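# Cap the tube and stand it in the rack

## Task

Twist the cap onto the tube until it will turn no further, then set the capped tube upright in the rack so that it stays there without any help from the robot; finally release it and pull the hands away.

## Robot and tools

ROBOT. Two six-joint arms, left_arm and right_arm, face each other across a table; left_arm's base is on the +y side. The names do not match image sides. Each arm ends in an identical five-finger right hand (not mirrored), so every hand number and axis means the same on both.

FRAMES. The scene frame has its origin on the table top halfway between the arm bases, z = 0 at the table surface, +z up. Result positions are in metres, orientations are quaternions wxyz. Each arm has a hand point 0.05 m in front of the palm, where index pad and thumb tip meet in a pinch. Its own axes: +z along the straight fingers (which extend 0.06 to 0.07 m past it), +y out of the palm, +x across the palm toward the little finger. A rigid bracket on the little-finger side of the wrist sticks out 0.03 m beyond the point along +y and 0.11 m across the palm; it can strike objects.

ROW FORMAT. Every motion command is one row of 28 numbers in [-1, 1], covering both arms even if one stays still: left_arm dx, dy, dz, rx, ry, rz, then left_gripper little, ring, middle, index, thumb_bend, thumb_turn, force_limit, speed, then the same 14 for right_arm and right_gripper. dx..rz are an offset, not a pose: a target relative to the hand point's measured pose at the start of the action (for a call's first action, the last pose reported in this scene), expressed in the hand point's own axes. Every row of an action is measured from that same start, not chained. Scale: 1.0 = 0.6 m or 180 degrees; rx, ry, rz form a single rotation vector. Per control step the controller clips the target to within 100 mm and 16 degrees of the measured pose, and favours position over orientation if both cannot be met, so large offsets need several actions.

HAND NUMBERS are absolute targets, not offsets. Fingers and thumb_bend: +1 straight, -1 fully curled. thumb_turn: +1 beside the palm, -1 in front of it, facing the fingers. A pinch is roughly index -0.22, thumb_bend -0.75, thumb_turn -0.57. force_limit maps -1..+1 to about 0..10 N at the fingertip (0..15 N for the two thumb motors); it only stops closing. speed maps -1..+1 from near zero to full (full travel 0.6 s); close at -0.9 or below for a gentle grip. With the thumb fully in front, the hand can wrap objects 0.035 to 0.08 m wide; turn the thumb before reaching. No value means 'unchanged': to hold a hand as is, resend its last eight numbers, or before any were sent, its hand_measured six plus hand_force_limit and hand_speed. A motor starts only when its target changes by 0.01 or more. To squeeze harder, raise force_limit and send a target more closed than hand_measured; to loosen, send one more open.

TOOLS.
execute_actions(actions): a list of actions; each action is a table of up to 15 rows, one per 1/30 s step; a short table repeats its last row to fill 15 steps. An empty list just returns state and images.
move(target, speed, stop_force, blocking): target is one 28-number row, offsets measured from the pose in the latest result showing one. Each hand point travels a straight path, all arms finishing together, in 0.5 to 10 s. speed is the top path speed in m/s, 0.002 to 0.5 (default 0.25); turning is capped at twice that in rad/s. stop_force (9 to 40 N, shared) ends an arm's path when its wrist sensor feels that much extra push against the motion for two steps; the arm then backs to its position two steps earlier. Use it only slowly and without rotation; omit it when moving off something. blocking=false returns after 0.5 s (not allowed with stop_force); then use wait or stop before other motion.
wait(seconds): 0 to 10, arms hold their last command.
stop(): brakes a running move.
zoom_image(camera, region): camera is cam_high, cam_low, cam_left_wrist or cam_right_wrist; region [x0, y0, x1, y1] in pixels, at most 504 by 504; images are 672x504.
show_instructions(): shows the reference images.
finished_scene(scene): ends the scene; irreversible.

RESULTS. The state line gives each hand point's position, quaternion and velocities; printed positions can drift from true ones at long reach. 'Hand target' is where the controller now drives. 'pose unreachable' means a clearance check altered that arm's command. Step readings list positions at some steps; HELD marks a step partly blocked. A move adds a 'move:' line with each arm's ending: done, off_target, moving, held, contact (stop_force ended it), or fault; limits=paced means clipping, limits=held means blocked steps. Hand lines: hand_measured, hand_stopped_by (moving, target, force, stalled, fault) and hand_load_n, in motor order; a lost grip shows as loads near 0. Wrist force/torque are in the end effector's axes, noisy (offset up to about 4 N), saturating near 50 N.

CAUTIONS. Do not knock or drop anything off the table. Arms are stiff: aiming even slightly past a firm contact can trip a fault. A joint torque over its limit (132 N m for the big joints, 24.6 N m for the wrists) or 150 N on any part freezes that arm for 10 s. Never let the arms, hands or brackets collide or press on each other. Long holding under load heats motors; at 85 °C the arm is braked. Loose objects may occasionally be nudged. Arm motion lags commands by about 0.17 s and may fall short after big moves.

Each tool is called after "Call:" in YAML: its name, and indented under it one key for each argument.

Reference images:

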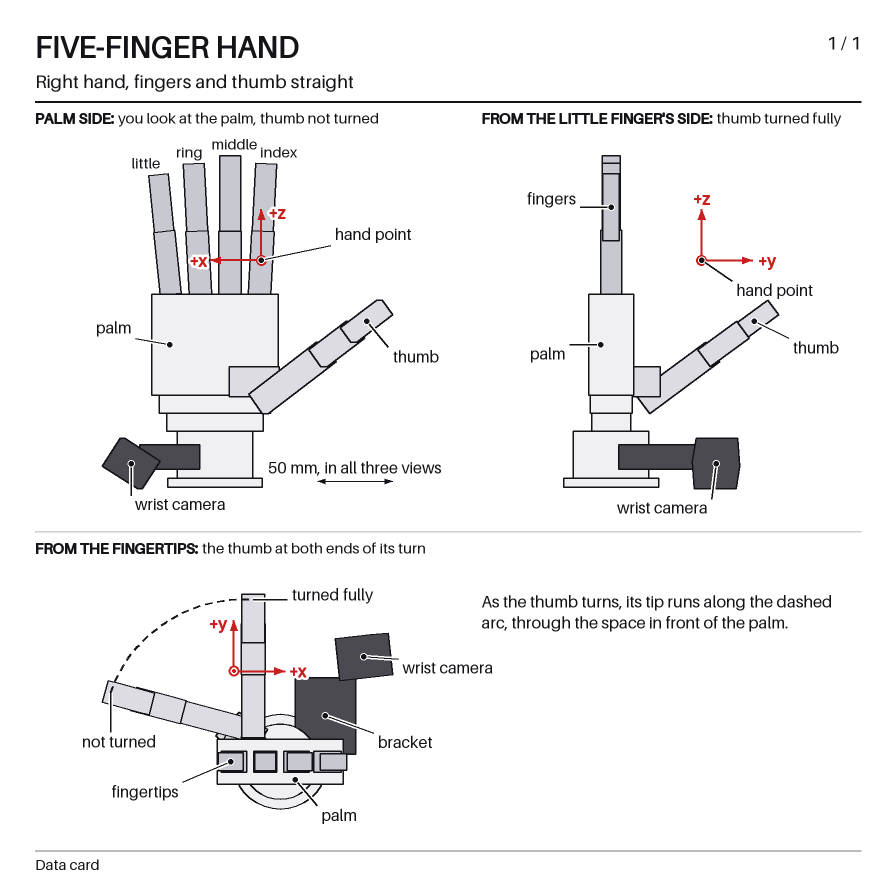

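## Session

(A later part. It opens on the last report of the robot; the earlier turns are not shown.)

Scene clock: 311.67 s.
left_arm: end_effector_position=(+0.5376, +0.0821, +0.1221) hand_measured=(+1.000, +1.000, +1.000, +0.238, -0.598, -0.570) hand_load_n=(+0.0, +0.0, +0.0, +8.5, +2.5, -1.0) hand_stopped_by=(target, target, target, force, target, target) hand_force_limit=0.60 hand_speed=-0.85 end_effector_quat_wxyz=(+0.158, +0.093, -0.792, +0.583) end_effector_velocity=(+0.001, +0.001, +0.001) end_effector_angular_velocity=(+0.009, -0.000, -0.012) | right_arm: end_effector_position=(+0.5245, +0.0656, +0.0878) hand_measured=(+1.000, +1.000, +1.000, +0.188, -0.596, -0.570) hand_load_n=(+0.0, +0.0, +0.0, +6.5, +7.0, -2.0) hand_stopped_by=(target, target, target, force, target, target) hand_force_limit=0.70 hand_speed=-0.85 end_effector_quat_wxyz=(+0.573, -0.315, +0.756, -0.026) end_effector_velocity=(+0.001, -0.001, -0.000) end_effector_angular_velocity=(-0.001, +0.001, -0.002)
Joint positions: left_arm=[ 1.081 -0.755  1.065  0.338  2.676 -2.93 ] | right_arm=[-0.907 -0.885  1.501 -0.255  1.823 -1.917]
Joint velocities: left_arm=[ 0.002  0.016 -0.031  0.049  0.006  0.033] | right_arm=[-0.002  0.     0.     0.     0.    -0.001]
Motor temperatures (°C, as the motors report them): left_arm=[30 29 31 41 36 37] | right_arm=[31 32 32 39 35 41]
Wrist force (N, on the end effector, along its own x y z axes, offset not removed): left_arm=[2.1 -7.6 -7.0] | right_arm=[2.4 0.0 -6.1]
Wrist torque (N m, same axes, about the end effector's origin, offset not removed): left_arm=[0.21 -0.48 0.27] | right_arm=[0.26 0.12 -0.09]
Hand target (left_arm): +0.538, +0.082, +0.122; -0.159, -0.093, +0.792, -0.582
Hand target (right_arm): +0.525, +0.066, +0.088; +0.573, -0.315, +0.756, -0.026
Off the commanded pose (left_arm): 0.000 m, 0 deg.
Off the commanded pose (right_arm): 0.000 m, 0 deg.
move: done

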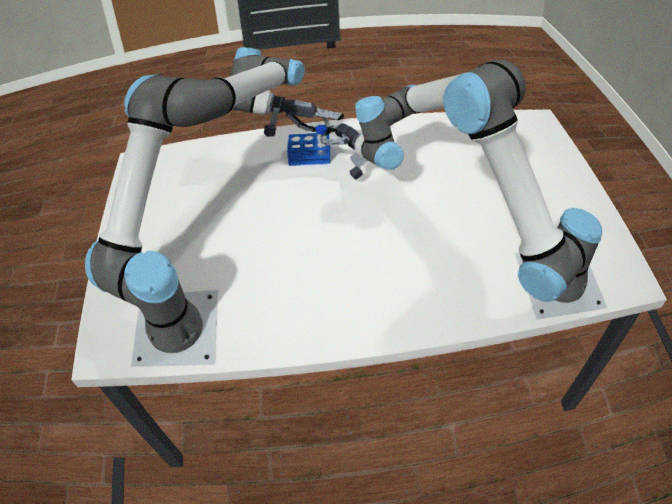

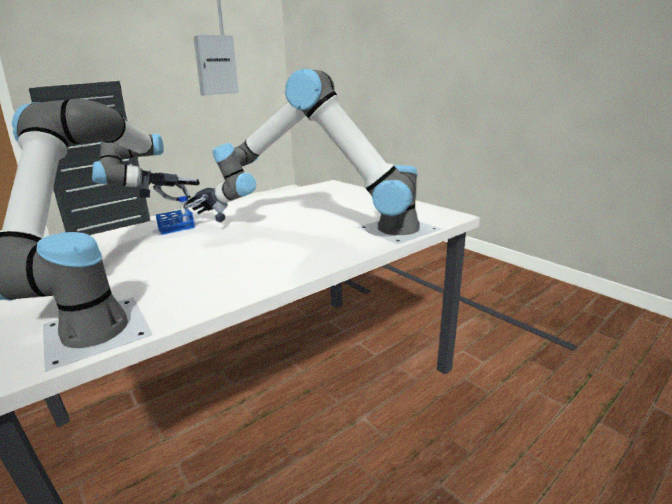

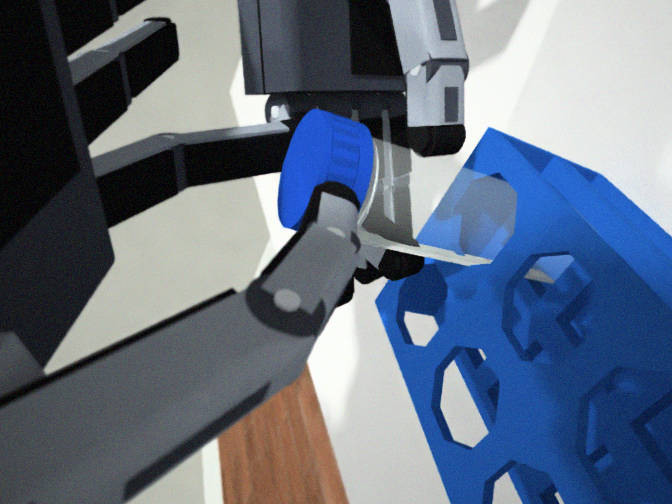

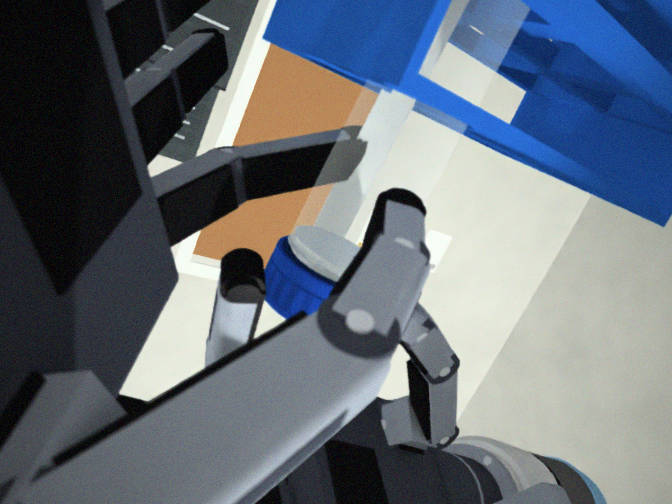

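Call:
move:
  target: [-0.0007,0.0016,-0.0062,0,0,0,1,1,1,0.5,-0.6,-0.57,0.6,1,0,0,0,0,0,0,1,1,1,-0.3,-0.6,-0.57,0.7,-0.85]
  speed: 0.01

Call:
move:
  target: [0.0246,0.0057,0.0138,0.12,-0.296,-0.092,1,1,1,0.5,-0.6,-0.57,0.6,1,0,0,0,0,0,0,1,1,1,-0.3,-0.6,-0.57,0.7,-0.85]
  speed: 0.35

Call:
move:
  target: [0.0007,-0.0016,0.0062,0,0,0,1,1,1,-0.3,-0.6,-0.57,0.6,-0.85,0,0,0,0,0,0,1,1,1,-0.3,-0.6,-0.57,0.7,-0.85]
  speed: 0.02

Call:
move:
  target: [-0.019,-0.0098,0.0095,-0.12,0.296,0.092,1,1,1,-0.3,-0.6,-0.57,0.6,-0.85,0,0,0,0,0,0,1,1,1,-0.3,-0.6,-0.57,0.7,-0.85]

Call:
move:
  target: [-0.0004,0.001,-0.0039,0,0,0,1,1,1,0.5,-0.6,-0.57,0.6,1,0,0,0,0,0,0,1,1,1,-0.3,-0.6,-0.57,0.7,-0.85]
  speed: 0.01

Call:
move:
  target: [0.0246,0.0057,0.0138,0.12,-0.296,-0.092,1,1,1,0.5,-0.6,-0.57,0.6,1,0,0,0,0,0,0,1,1,1,-0.3,-0.6,-0.57,0.7,-0.85]
  speed: 0.35

Call:
move:
  target: [0.0007,-0.0016,0.0062,0,0,0,1,1,1,-0.3,-0.6,-0.57,0.6,-0.85,0,0,0,0,0,0,1,1,1,-0.3,-0.6,-0.57,0.7,-0.85]
  speed: 0.02

Call:
move:
  target: [-0.019,-0.0098,0.0095,-0.12,0.296,0.092,1,1,1,-0.3,-0.6,-0.57,0.6,-0.85,0,0,0,0,0,0,1,1,1,-0.3,-0.6,-0.57,0.7,-0.85]

Scene clock: 326.33 s.
left_arm: end_effector_position=(+0.5382, +0.0857, +0.1221) hand_measured=(+1.000, +1.000, +1.000, +0.500, -0.600, -0.570) hand_load_n=(+0.0, +0.0, +0.0, +0.0, +0.0, +0.0) hand_stopped_by=(target, target, target, target, target, target) hand_force_limit=0.60 hand_speed=1.00 end_effector_quat_wxyz=(+0.158, +0.093, -0.792, +0.583) end_effector_velocity=(-0.000, +0.001, +0.000) end_effector_angular_velocity=(-0.000, -0.001, -0.000) | right_arm: end_effector_position=(+0.5245, +0.0656, +0.0878) hand_measured=(+1.000, +1.000, +1.000, +0.188, -0.596, -0.570) hand_load_n=(+0.0, +0.0, +0.0, +8.5, +5.5, -0.5) hand_stopped_by=(target, target, target, force, target, target) hand_force_limit=0.70 hand_speed=-0.85 end_effector_quat_wxyz=(+0.573, -0.315, +0.756, -0.026) end_effector_velocity=(+0.000, -0.000, -0.000) end_effector_angular_velocity=(-0.001, +0.001, -0.000)
Joint positions: left_arm=[ 1.087 -0.755  1.066  0.344  2.681 -2.922] | right_arm=[-0.907 -0.885  1.501 -0.255  1.823 -1.917]
Joint velocities: left_arm=[ 0.001 -0.001  0.002  0.     0.001  0.002] | right_arm=[-0.  0.  0.  0. -0. -0.]
Motor temperatures (°C, as the motors report them): left_arm=[30 29 31 41 36 37] | right_arm=[31 32 32 39 35 41]
Wrist force (N, on the end effector, along its own x y z axes, offset not removed): left_arm=[2.3 1.1 0.6] | right_arm=[-0.3 0.7 -0.5]
Wrist torque (N m, same axes, about the end effector's origin, offset not removed): left_arm=[0.24 -0.47 0.28] | right_arm=[0.33 0.06 -0.07]
Hand target (left_arm): +0.538, +0.086, +0.122; -0.158, -0.093, +0.792, -0.583
Hand target (right_arm): +0.525, +0.066, +0.088; +0.573, -0.315, +0.756, -0.026
Off the commanded pose (left_arm): 0.000 m, 0 deg.
Off the commanded pose (right_arm): 0.000 m, 0 deg.
move: done

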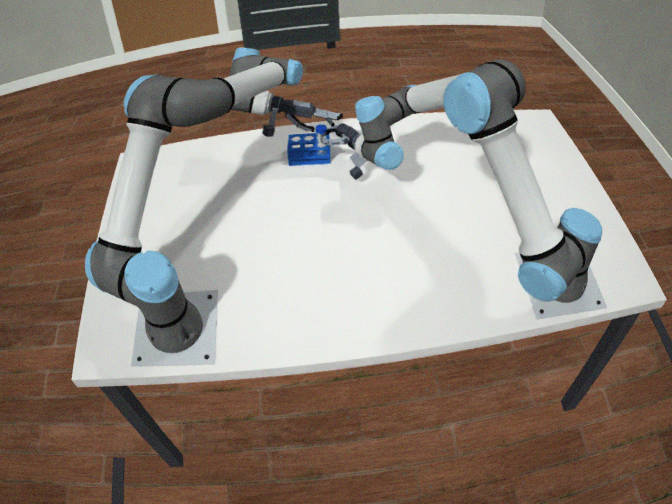

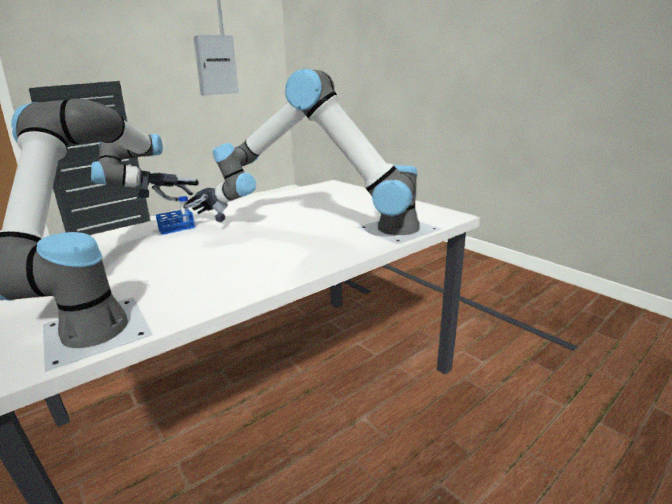

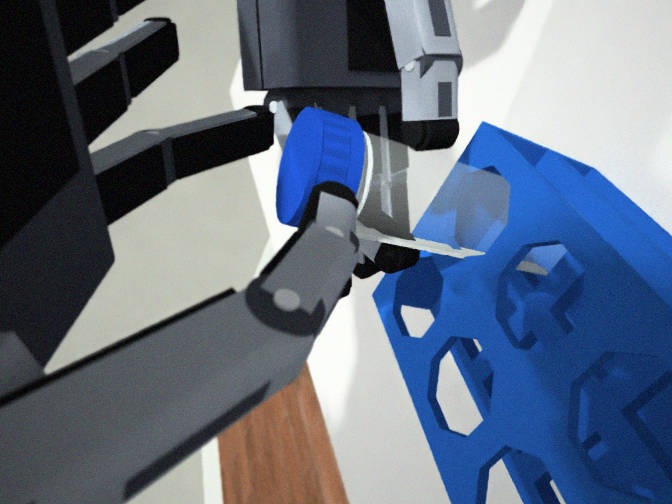

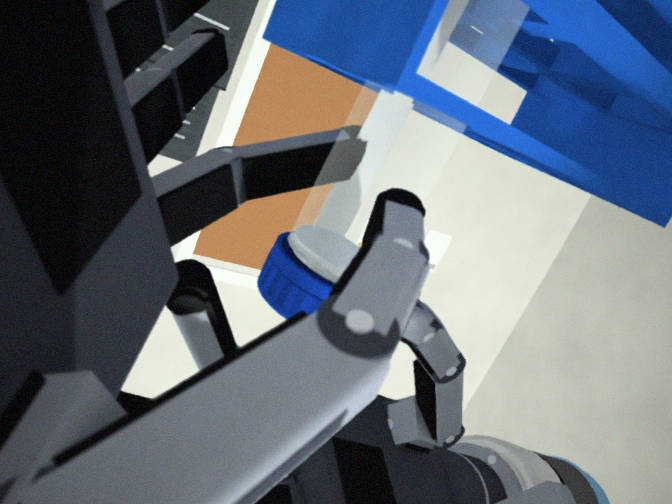

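Scene clock: 328.43 s.
left_arm: end_effector_position=(+0.5221, +0.0798, +0.1220) hand_measured=(+1.000, +1.000, +1.000, +0.500, -0.600, -0.570) hand_load_n=(+0.0, +0.0, +0.0, +0.0, +0.0, +0.0) hand_stopped_by=(target, target, target, target, target, target) hand_force_limit=0.60 hand_speed=1.00 end_effector_quat_wxyz=(-0.151, +0.477, -0.639, +0.584) end_effector_velocity=(+0.001, -0.000, -0.000) end_effector_angular_velocity=(+0.001, -0.001, +0.012) | right_arm: end_effector_position=(+0.5245, +0.0656, +0.0878) hand_measured=(+1.000, +1.000, +1.000, +0.188, -0.596, -0.570) hand_load_n=(+0.0, +0.0, +0.0, +8.5, +5.5, -0.5) hand_stopped_by=(target, target, target, force, target, target) hand_force_limit=0.70 hand_speed=-0.85 end_effector_quat_wxyz=(+0.573, -0.315, +0.756, -0.026) end_effector_velocity=(-0.000, +0.000, +0.000) end_effector_angular_velocity=(+0.000, -0.001, +0.001)
Joint positions: left_arm=[ 0.689 -1.193  1.748 -0.272  1.336 -3.598] | right_arm=[-0.907 -0.885  1.501 -0.255  1.823 -1.917]
Joint velocities: left_arm=[-0.005  0.002 -0.002  0.001 -0.016 -0.004] | right_arm=[ 0.001 -0.    -0.    -0.001  0.    -0.   ]
Motor temperatures (°C, as the motors report them): left_arm=[30 29 31 41 36 37] | right_arm=[31 32 32 39 35 41]
Wrist force (N, on the end effector, along its own x y z axes, offset not removed): left_arm=[3.5 1.1 0.6] | right_arm=[-0.6 0.1 0.8]
Wrist torque (N m, same axes, about the end effector's origin, offset not removed): left_arm=[0.17 -0.80 0.34] | right_arm=[0.12 0.10 -0.07]
Hand target (left_arm): +0.522, +0.080, +0.122; +0.151, -0.477, +0.639, -0.584
Hand target (right_arm): +0.525, +0.066, +0.088; +0.573, -0.315, +0.756, -0.026
Off the commanded pose (left_arm): 0.000 m, 0 deg.
Off the commanded pose (right_arm): 0.000 m, 0 deg.
move: done

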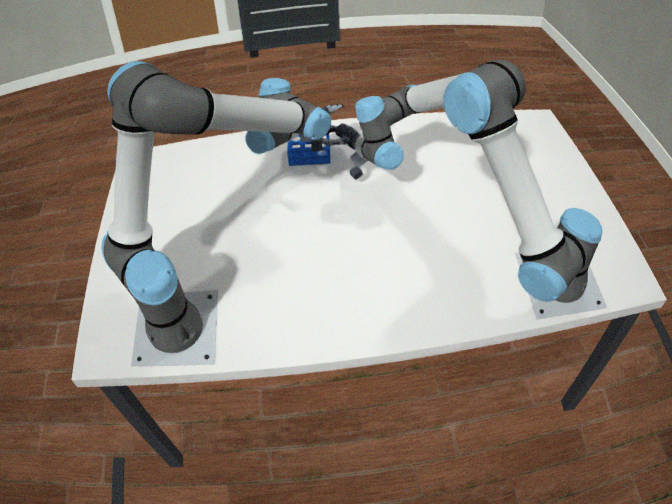

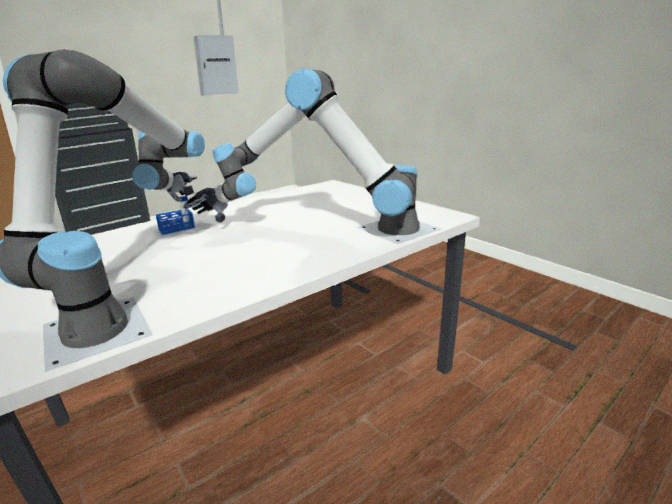

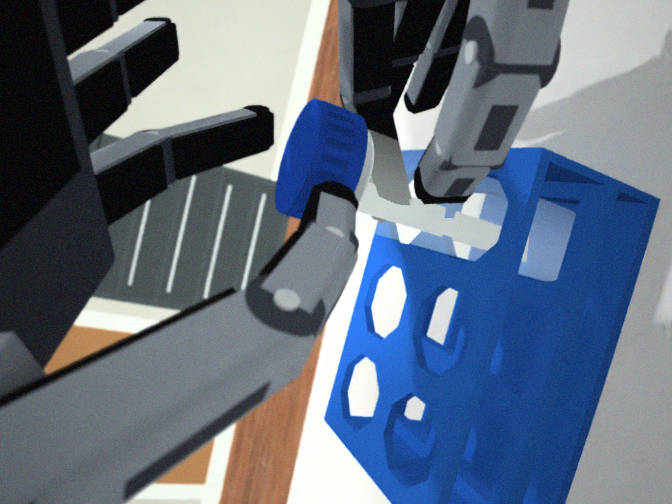

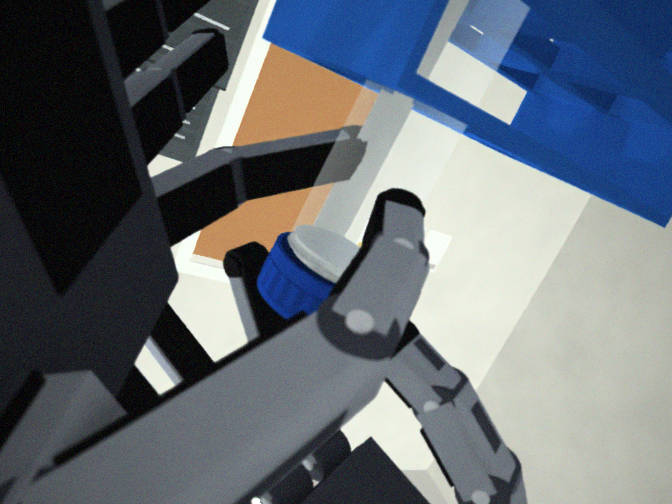

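Scene clock: 329.77 s.
left_arm: end_effector_position=(+0.5251, +0.0774, +0.1221) hand_measured=(+1.000, +1.000, +1.000, +0.238, -0.598, -0.570) hand_load_n=(+0.0, +0.0, +0.0, +9.5, +2.0, +0.0) hand_stopped_by=(target, target, target, force, target, target) hand_force_limit=0.60 hand_speed=-0.85 end_effector_quat_wxyz=(-0.151, +0.477, -0.639, +0.584) end_effector_velocity=(-0.000, -0.000, +0.001) end_effector_angular_velocity=(-0.001, -0.000, -0.000) | right_arm: end_effector_position=(+0.5245, +0.0656, +0.0878) hand_measured=(+1.000, +1.000, +1.000, +0.188, -0.596, -0.570) hand_load_n=(+0.0, +0.0, +0.0, +6.5, +7.0, -1.5) hand_stopped_by=(target, target, target, force, target, target) hand_force_limit=0.70 hand_speed=-0.85 end_effector_quat_wxyz=(+0.573, -0.315, +0.756, -0.026) end_effector_velocity=(-0.000, +0.000, +0.000) end_effector_angular_velocity=(+0.001, -0.001, +0.000)
Joint positions: left_arm=[ 0.691 -1.185  1.736 -0.268  1.338 -3.598] | right_arm=[-0.907 -0.885  1.501 -0.255  1.823 -1.917]
Joint velocities: left_arm=[-0.    -0.001 -0.     0.     0.     0.   ] | right_arm=[ 0.001  0.     0.    -0.002  0.     0.   ]
Motor temperatures (°C, as the motors report them): left_arm=[30 29 31 41 36 37] | right_arm=[31 32 32 39 35 41]
Wrist force (N, on the end effector, along its own x y z axes, offset not removed): left_arm=[3.2 -5.1 4.5] | right_arm=[-0.9 3.0 -3.9]
Wrist torque (N m, same axes, about the end effector's origin, offset not removed): left_arm=[0.23 -0.63 0.30] | right_arm=[0.06 0.34 -0.21]
Hand target (left_arm): +0.525, +0.077, +0.122; +0.151, -0.477, +0.639, -0.584
Hand target (right_arm): +0.525, +0.066, +0.088; +0.573, -0.315, +0.756, -0.026
Off the commanded pose (left_arm): 0.000 m, 0 deg.
Off the commanded pose (right_arm): 0.000 m, 0 deg.
move: done

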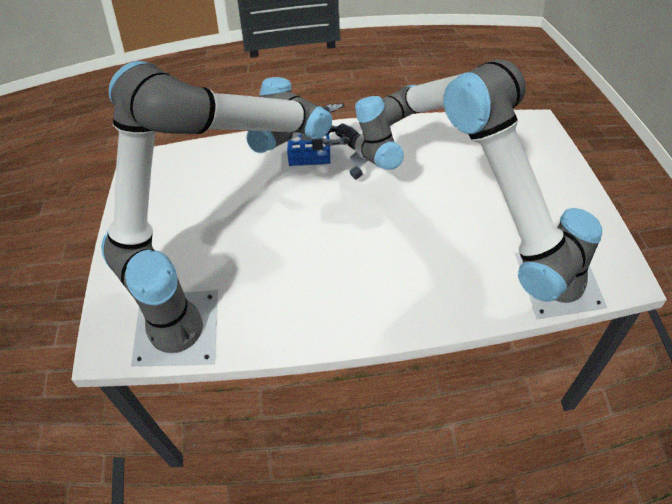

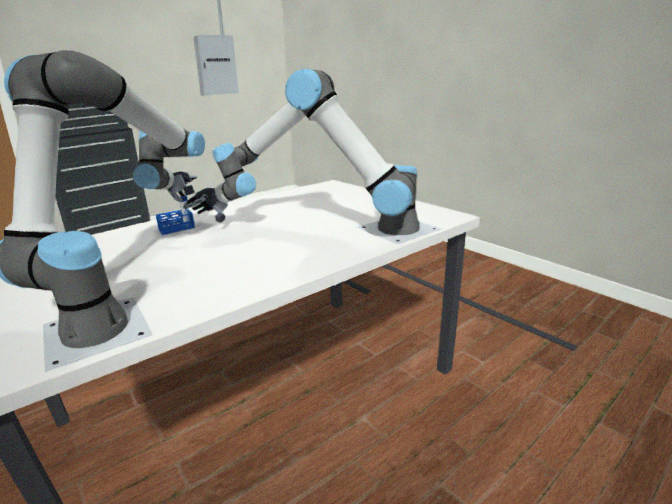

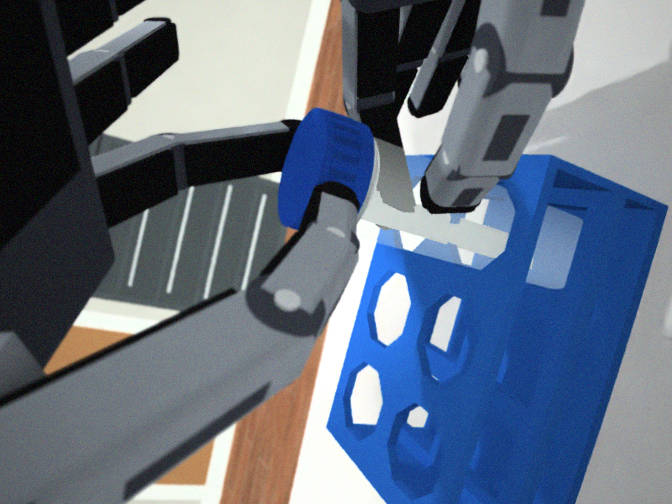

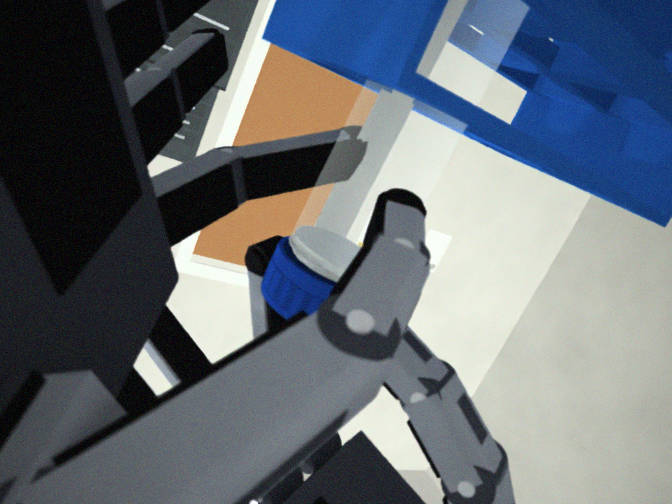

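Scene clock: 332.47 s.
left_arm: end_effector_position=(+0.5376, +0.0834, +0.1218) hand_measured=(+1.000, +1.000, +1.000, +0.238, -0.598, -0.570) hand_load_n=(+0.0, +0.0, +0.0, +9.0, +2.0, -0.5) hand_stopped_by=(target, target, target, force, target, target) hand_force_limit=0.60 hand_speed=-0.85 end_effector_quat_wxyz=(+0.158, +0.093, -0.791, +0.583) end_effector_velocity=(+0.000, -0.001, +0.000) end_effector_angular_velocity=(+0.010, -0.001, -0.015) | right_arm: end_effector_position=(+0.5245, +0.0656, +0.0878) hand_measured=(+1.000, +1.000, +1.000, +0.188, -0.596, -0.570) hand_load_n=(+0.0, +0.0, +0.0, +6.5, +5.5, -2.0) hand_stopped_by=(target, target, target, force, target, target) hand_force_limit=0.70 hand_speed=-0.85 end_effector_quat_wxyz=(+0.573, -0.315, +0.756, -0.026) end_effector_velocity=(+0.001, -0.001, +0.000) end_effector_angular_velocity=(+0.001, +0.000, -0.002)
Joint positions: left_arm=[ 1.083 -0.757  1.069  0.334  2.678 -2.93 ] | right_arm=[-0.907 -0.885  1.501 -0.255  1.823 -1.917]
Joint velocities: left_arm=[-0.001  0.017 -0.033  0.052  0.006  0.036] | right_arm=[-0.001 -0.    -0.     0.     0.     0.001]
Motor temperatures (°C, as the motors report them): left_arm=[30 29 31 41 36 37] | right_arm=[31 32 32 39 35 41]
Wrist force (N, on the end effector, along its own x y z axes, offset not removed): left_arm=[1.4 -7.8 -4.3] | right_arm=[3.9 0.0 -4.8]
Wrist torque (N m, same axes, about the end effector's origin, offset not removed): left_arm=[0.06 -0.65 0.22] | right_arm=[0.46 -0.15 0.05]
Hand target (left_arm): +0.538, +0.083, +0.122; -0.159, -0.093, +0.792, -0.583
Hand target (right_arm): +0.525, +0.066, +0.088; +0.573, -0.315, +0.756, -0.026
Off the commanded pose (left_arm): 0.000 m, 0 deg.
Off the commanded pose (right_arm): 0.000 m, 0 deg.
move: done

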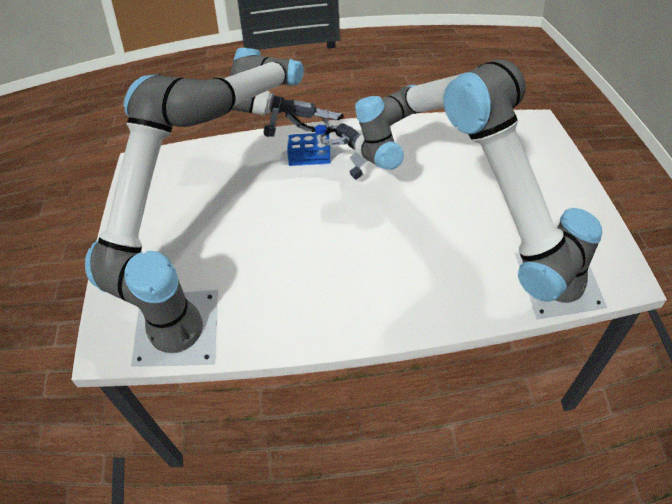

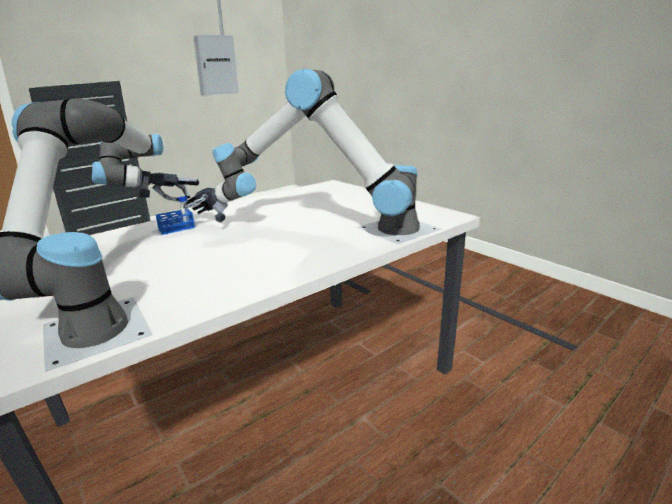

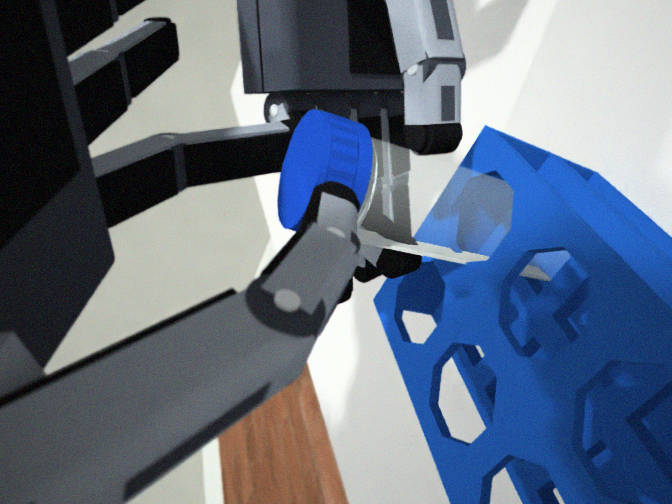

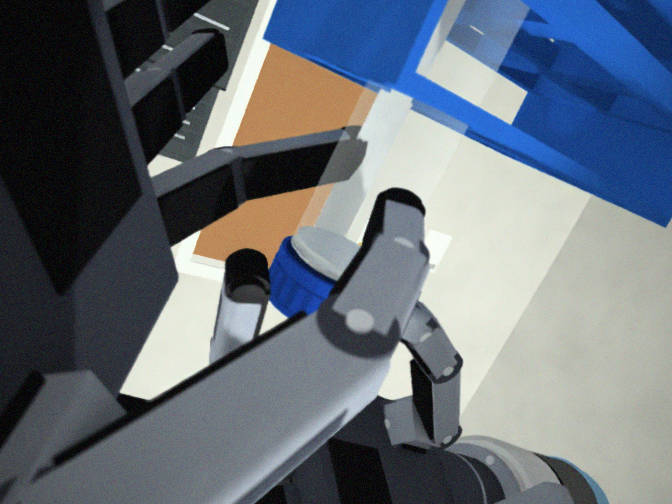

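Scene clock: 333.17 s.
left_arm: end_effector_position=(+0.5379, +0.0857, +0.1218) hand_measured=(+1.000, +1.000, +1.000, +0.500, -0.600, -0.570) hand_load_n=(+0.0, +0.0, +0.0, +0.0, +0.0, +0.0) hand_stopped_by=(target, target, target, target, target, target) hand_force_limit=0.60 hand_speed=1.00 end_effector_quat_wxyz=(+0.158, +0.093, -0.791, +0.583) end_effector_velocity=(-0.000, +0.001, +0.000) end_effector_angular_velocity=(+0.001, +0.001, -0.001) | right_arm: end_effector_position=(+0.5245, +0.0656, +0.0878) hand_measured=(+1.000, +1.000, +1.000, +0.188, -0.596, -0.570) hand_load_n=(+0.0, +0.0, +0.0, +8.0, +4.5, -1.0) hand_stopped_by=(target, target, target, force, target, target) hand_force_limit=0.70 hand_speed=-0.85 end_effector_quat_wxyz=(+0.573, -0.315, +0.756, -0.026) end_effector_velocity=(-0.000, +0.001, +0.001) end_effector_angular_velocity=(+0.001, -0.000, +0.001)
Joint positions: left_arm=[ 1.087 -0.757  1.07   0.338  2.681 -2.925] | right_arm=[-0.907 -0.885  1.501 -0.255  1.823 -1.917]
Joint velocities: left_arm=[ 0.001 -0.     0.     0.003  0.001  0.002] | right_arm=[ 0.001 -0.001  0.     0.    -0.     0.   ]
Motor temperatures (°C, as the motors report them): left_arm=[30 29 31 41 36 37] | right_arm=[31 32 32 39 35 41]
Wrist force (N, on the end effector, along its own x y z axes, offset not removed): left_arm=[1.9 1.3 1.3] | right_arm=[-0.2 0.1 0.0]
Wrist torque (N m, same axes, about the end effector's origin, offset not removed): left_arm=[0.10 -0.52 0.24] | right_arm=[0.15 0.16 -0.10]
Hand target (left_arm): +0.538, +0.086, +0.122; -0.158, -0.093, +0.791, -0.583
Hand target (right_arm): +0.525, +0.066, +0.088; +0.573, -0.315, +0.756, -0.026
Off the commanded pose (left_arm): 0.000 m, 0 deg.
Off the commanded pose (right_arm): 0.000 m, 0 deg.
move: done

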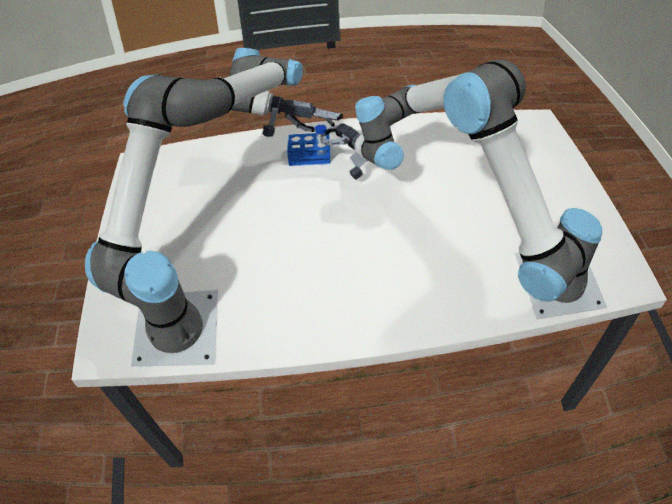

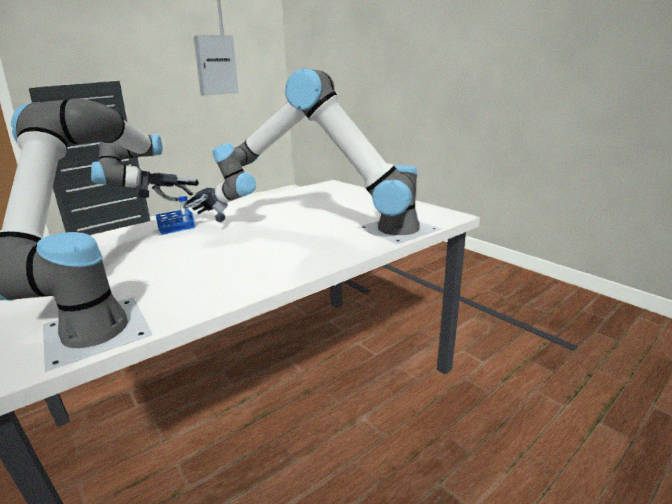

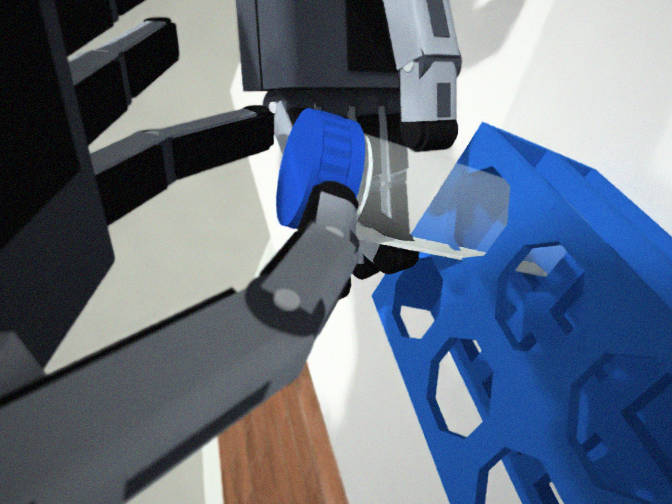

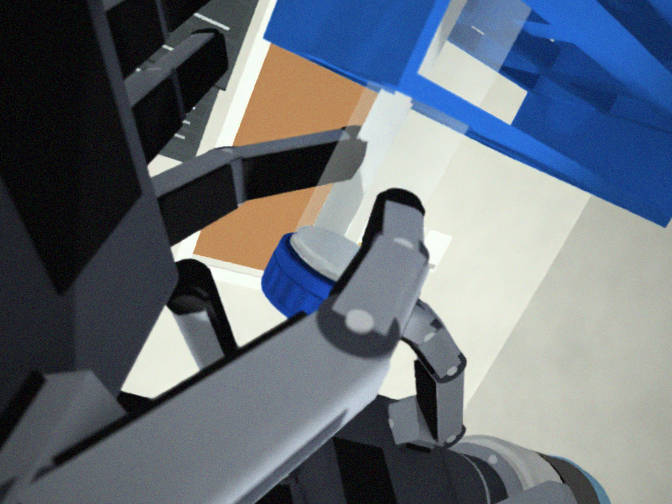

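Scene clock: 335.27 s.
left_arm: end_effector_position=(+0.5218, +0.0797, +0.1217) hand_measured=(+1.000, +1.000, +1.000, +0.500, -0.600, -0.570) hand_load_n=(+0.0, +0.0, +0.0, +0.0, +0.0, +0.0) hand_stopped_by=(target, target, target, target, target, target) hand_force_limit=0.60 hand_speed=1.00 end_effector_quat_wxyz=(-0.150, +0.477, -0.638, +0.585) end_effector_velocity=(+0.001, +0.000, -0.000) end_effector_angular_velocity=(+0.001, -0.000, +0.013) | right_arm: end_effector_position=(+0.5245, +0.0656, +0.0878) hand_measured=(+1.000, +1.000, +1.000, +0.188, -0.596, -0.570) hand_load_n=(+0.0, +0.0, +0.0, +8.0, +4.5, -1.0) hand_stopped_by=(target, target, target, force, target, target) hand_force_limit=0.70 hand_speed=-0.85 end_effector_quat_wxyz=(+0.573, -0.315, +0.756, -0.026) end_effector_velocity=(-0.000, +0.000, -0.000) end_effector_angular_velocity=(-0.001, +0.000, +0.000)
Joint positions: left_arm=[ 0.688 -1.193  1.75  -0.275  1.335 -3.6  ] | right_arm=[-0.907 -0.885  1.501 -0.255  1.823 -1.917]
Joint velocities: left_arm=[-0.004  0.002 -0.002  0.002 -0.016 -0.004] | right_arm=[ 0.  0.  0.  0. -0. -0.]
Motor temperatures (°C, as the motors report them): left_arm=[30 29 31 41 36 37] | right_arm=[31 32 32 39 35 41]
Wrist force (N, on the end effector, along its own x y z axes, offset not removed): left_arm=[2.8 0.6 0.1] | right_arm=[0.3 0.6 -0.9]
Wrist torque (N m, same axes, about the end effector's origin, offset not removed): left_arm=[0.10 -0.59 0.27] | right_arm=[0.20 -0.09 -0.02]
Hand target (left_arm): +0.522, +0.080, +0.122; +0.151, -0.478, +0.638, -0.585
Hand target (right_arm): +0.525, +0.066, +0.088; +0.573, -0.315, +0.756, -0.026
Off the commanded pose (left_arm): 0.000 m, 0 deg.
Off the commanded pose (right_arm): 0.000 m, 0 deg.
move: done

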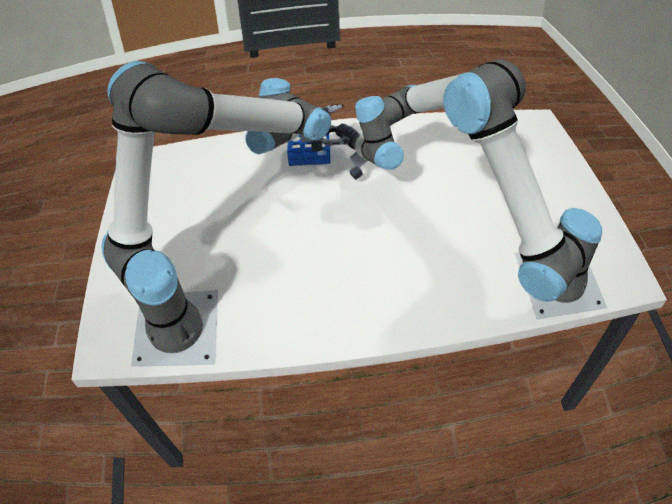

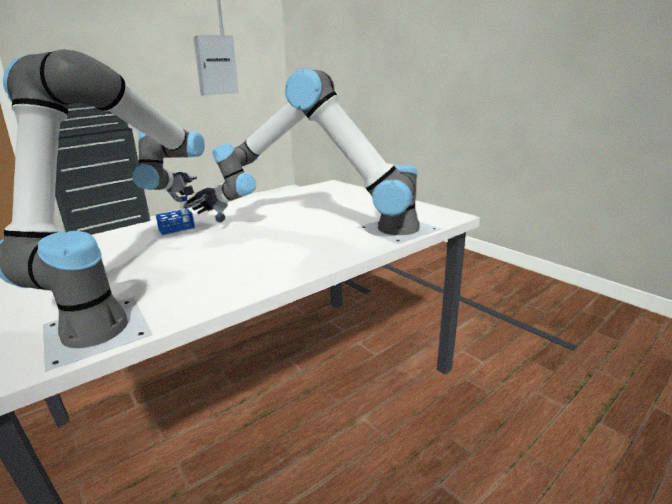

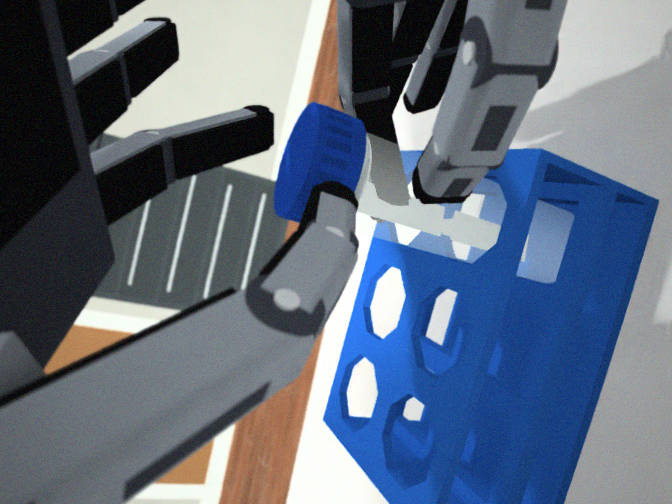

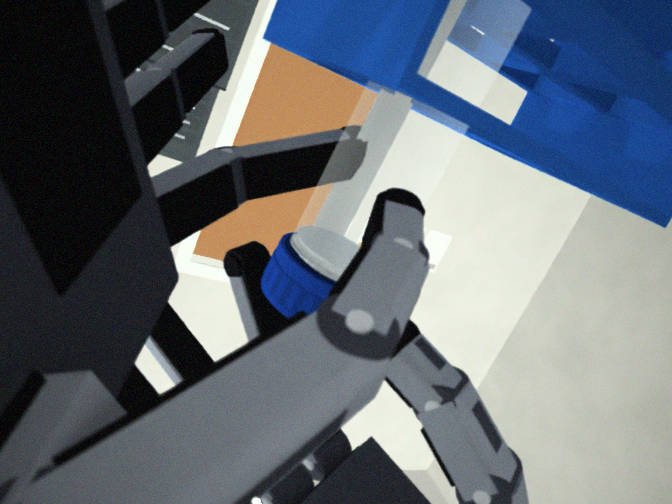

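Scene clock: 336.60 s.
left_arm: end_effector_position=(+0.5248, +0.0773, +0.1218) hand_measured=(+1.000, +1.000, +1.000, +0.238, -0.598, -0.570) hand_load_n=(+0.0, +0.0, +0.0, +9.5, +3.0, +0.0) hand_stopped_by=(target, target, target, force, target, target) hand_force_limit=0.60 hand_speed=-0.85 end_effector_quat_wxyz=(-0.150, +0.477, -0.638, +0.585) end_effector_velocity=(-0.000, -0.000, -0.000) end_effector_angular_velocity=(+0.001, +0.001, -0.001) | right_arm: end_effector_position=(+0.5245, +0.0656, +0.0878) hand_measured=(+1.000, +1.000, +1.000, +0.188, -0.596, -0.570) hand_load_n=(+0.0, +0.0, +0.0, +6.5, +6.0, -1.5) hand_stopped_by=(target, target, target, force, target, target) hand_force_limit=0.70 hand_speed=-0.85 end_effector_quat_wxyz=(+0.573, -0.315, +0.756, -0.026) end_effector_velocity=(+0.001, -0.001, -0.000) end_effector_angular_velocity=(-0.000, +0.000, -0.002)
Joint positions: left_arm=[ 0.69  -1.185  1.738 -0.271  1.337 -3.599] | right_arm=[-0.907 -0.885  1.501 -0.255  1.823 -1.917]
Joint velocities: left_arm=[-0.001  0.     0.     0.     0.     0.   ] | right_arm=[-0.002  0.     0.    -0.    -0.    -0.   ]
Motor temperatures (°C, as the motors report them): left_arm=[30 29 31 41 36 37] | right_arm=[31 32 32 39 35 41]
Wrist force (N, on the end effector, along its own x y z axes, offset not removed): left_arm=[1.6 -4.3 3.6] | right_arm=[1.1 3.6 -2.8]
Wrist torque (N m, same axes, about the end effector's origin, offset not removed): left_arm=[-0.04 -0.53 0.26] | right_arm=[0.26 0.13 -0.13]
Hand target (left_arm): +0.525, +0.077, +0.122; +0.150, -0.477, +0.638, -0.585
Hand target (right_arm): +0.525, +0.066, +0.088; +0.573, -0.315, +0.756, -0.026
Off the commanded pose (left_arm): 0.000 m, 0 deg.
Off the commanded pose (right_arm): 0.000 m, 0 deg.
move: done

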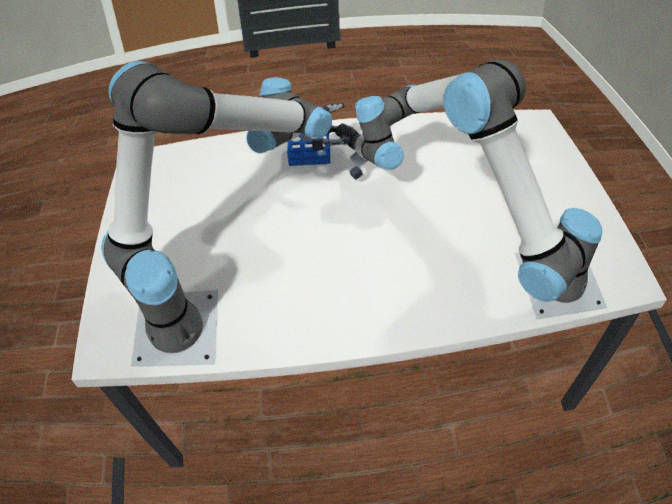

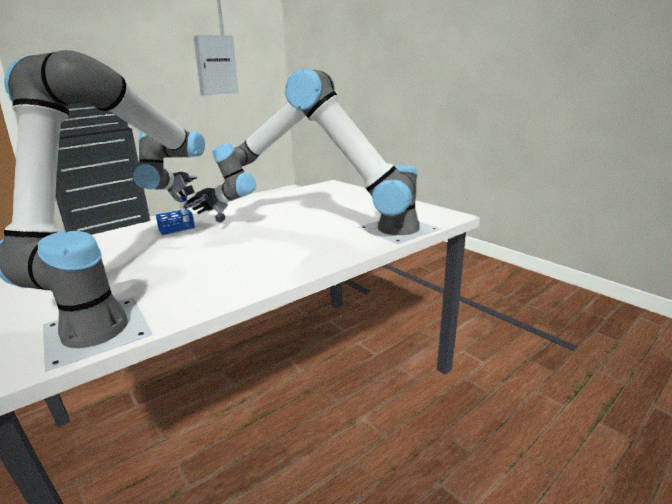

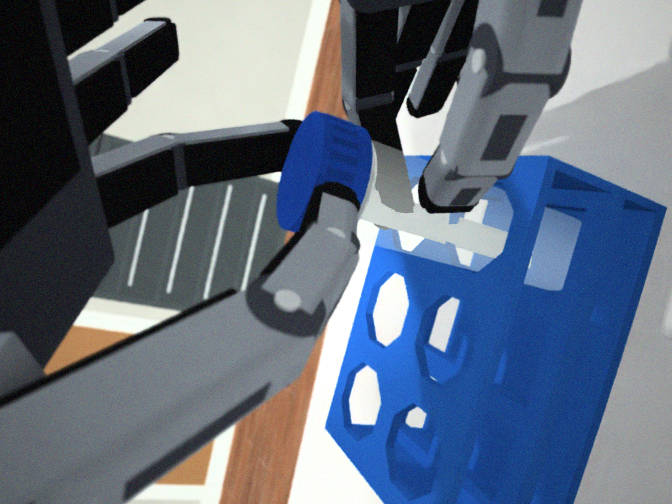

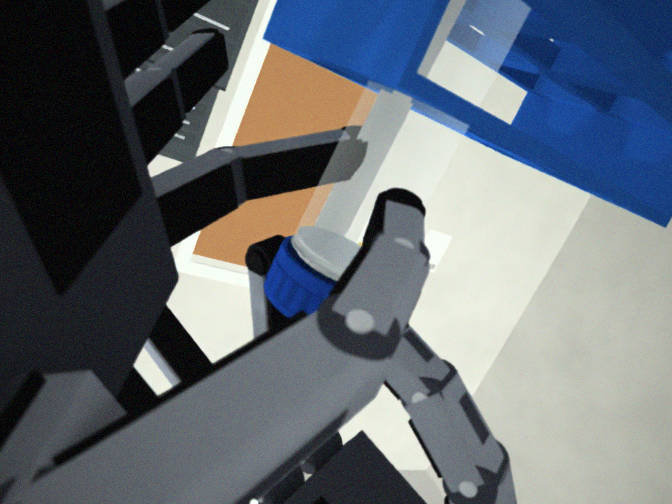

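Scene clock: 339.30 s.
left_arm: end_effector_position=(+0.5373, +0.0833, +0.1215) hand_measured=(+1.000, +1.000, +1.000, +0.238, -0.598, -0.570) hand_load_n=(+0.0, +0.0, +0.0, +9.0, +3.0, -1.0) hand_stopped_by=(target, target, target, force, target, target) hand_force_limit=0.60 hand_speed=-0.85 end_effector_quat_wxyz=(+0.158, +0.093, -0.791, +0.584) end_effector_velocity=(+0.000, -0.000, -0.000) end_effector_angular_velocity=(+0.011, +0.001, -0.014) | right_arm: end_effector_position=(+0.5246, +0.0655, +0.0878) hand_measured=(+1.000, +1.000, +1.000, +0.188, -0.596, -0.570) hand_load_n=(+0.0, +0.0, +0.0, +6.5, +6.0, -2.0) hand_stopped_by=(target, target, target, force, target, target) hand_force_limit=0.70 hand_speed=-0.85 end_effector_quat_wxyz=(+0.573, -0.315, +0.756, -0.026) end_effector_velocity=(-0.000, +0.000, -0.000) end_effector_angular_velocity=(-0.000, +0.001, +0.000)
Joint positions: left_arm=[ 1.083 -0.758  1.073  0.328  2.678 -2.933] | right_arm=[-0.907 -0.885  1.501 -0.255  1.823 -1.917]
Joint velocities: left_arm=[-0.     0.018 -0.033  0.054  0.006  0.036] | right_arm=[ 0.001  0.    -0.     0.001 -0.     0.   ]
Motor temperatures (°C, as the motors report them): left_arm=[30 29 31 41 36 37] | right_arm=[31 32 32 39 35 41]
Wrist force (N, on the end effector, along its own x y z axes, offset not removed): left_arm=[2.1 -5.7 -2.5] | right_arm=[3.6 1.6 -3.3]
Wrist torque (N m, same axes, about the end effector's origin, offset not removed): left_arm=[0.40 -0.57 0.24] | right_arm=[0.40 -0.02 0.04]
Hand target (left_arm): +0.537, +0.083, +0.121; -0.159, -0.093, +0.791, -0.583
Hand target (right_arm): +0.525, +0.066, +0.088; +0.573, -0.315, +0.756, -0.026
Off the commanded pose (left_arm): 0.000 m, 0 deg.
Off the commanded pose (right_arm): 0.000 m, 0 deg.
move: done

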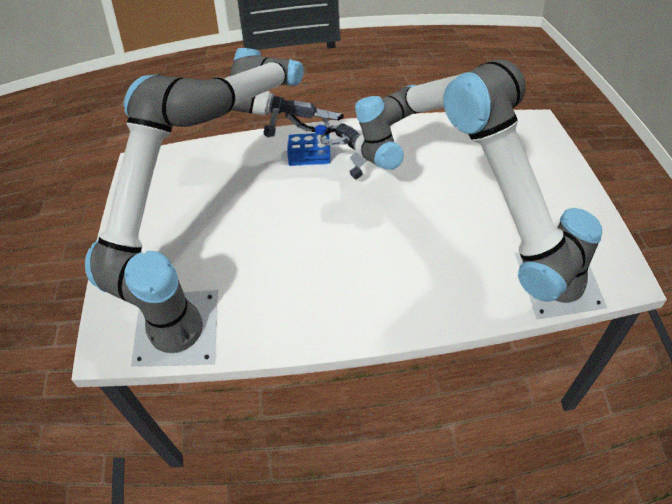

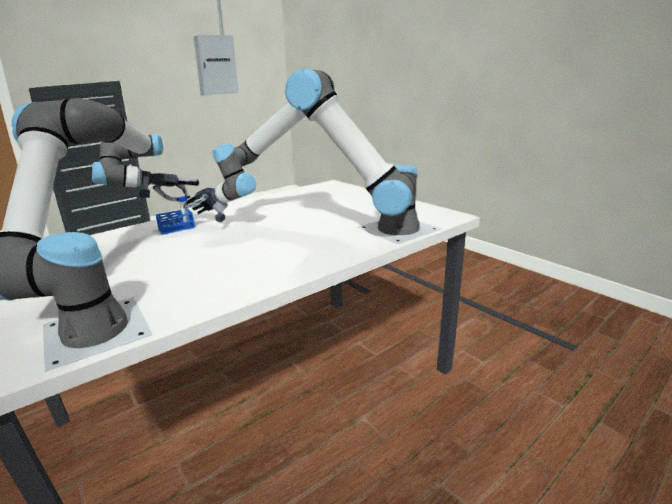

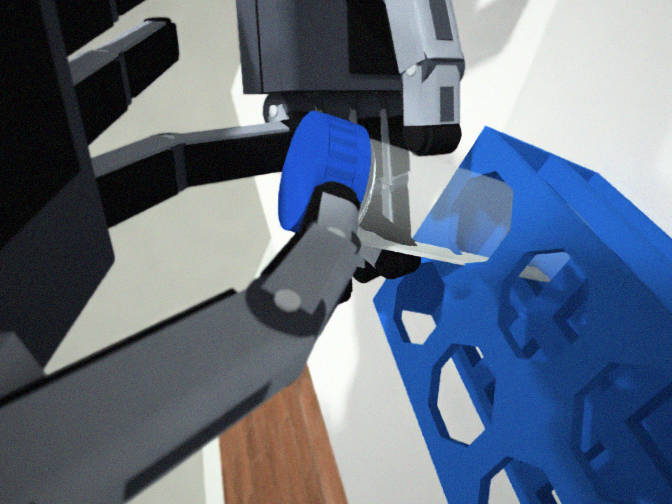

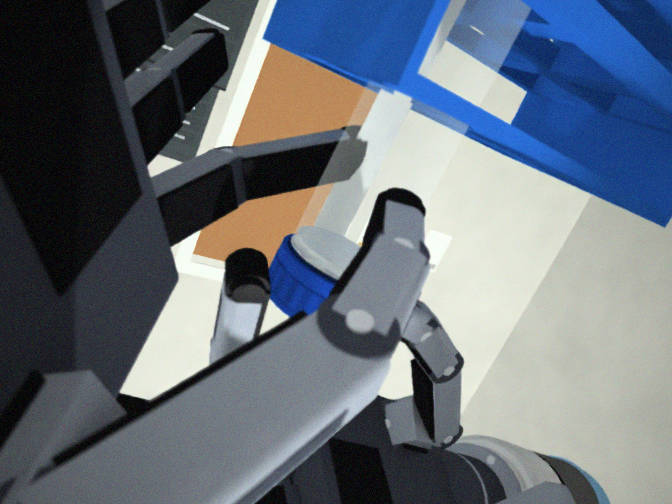

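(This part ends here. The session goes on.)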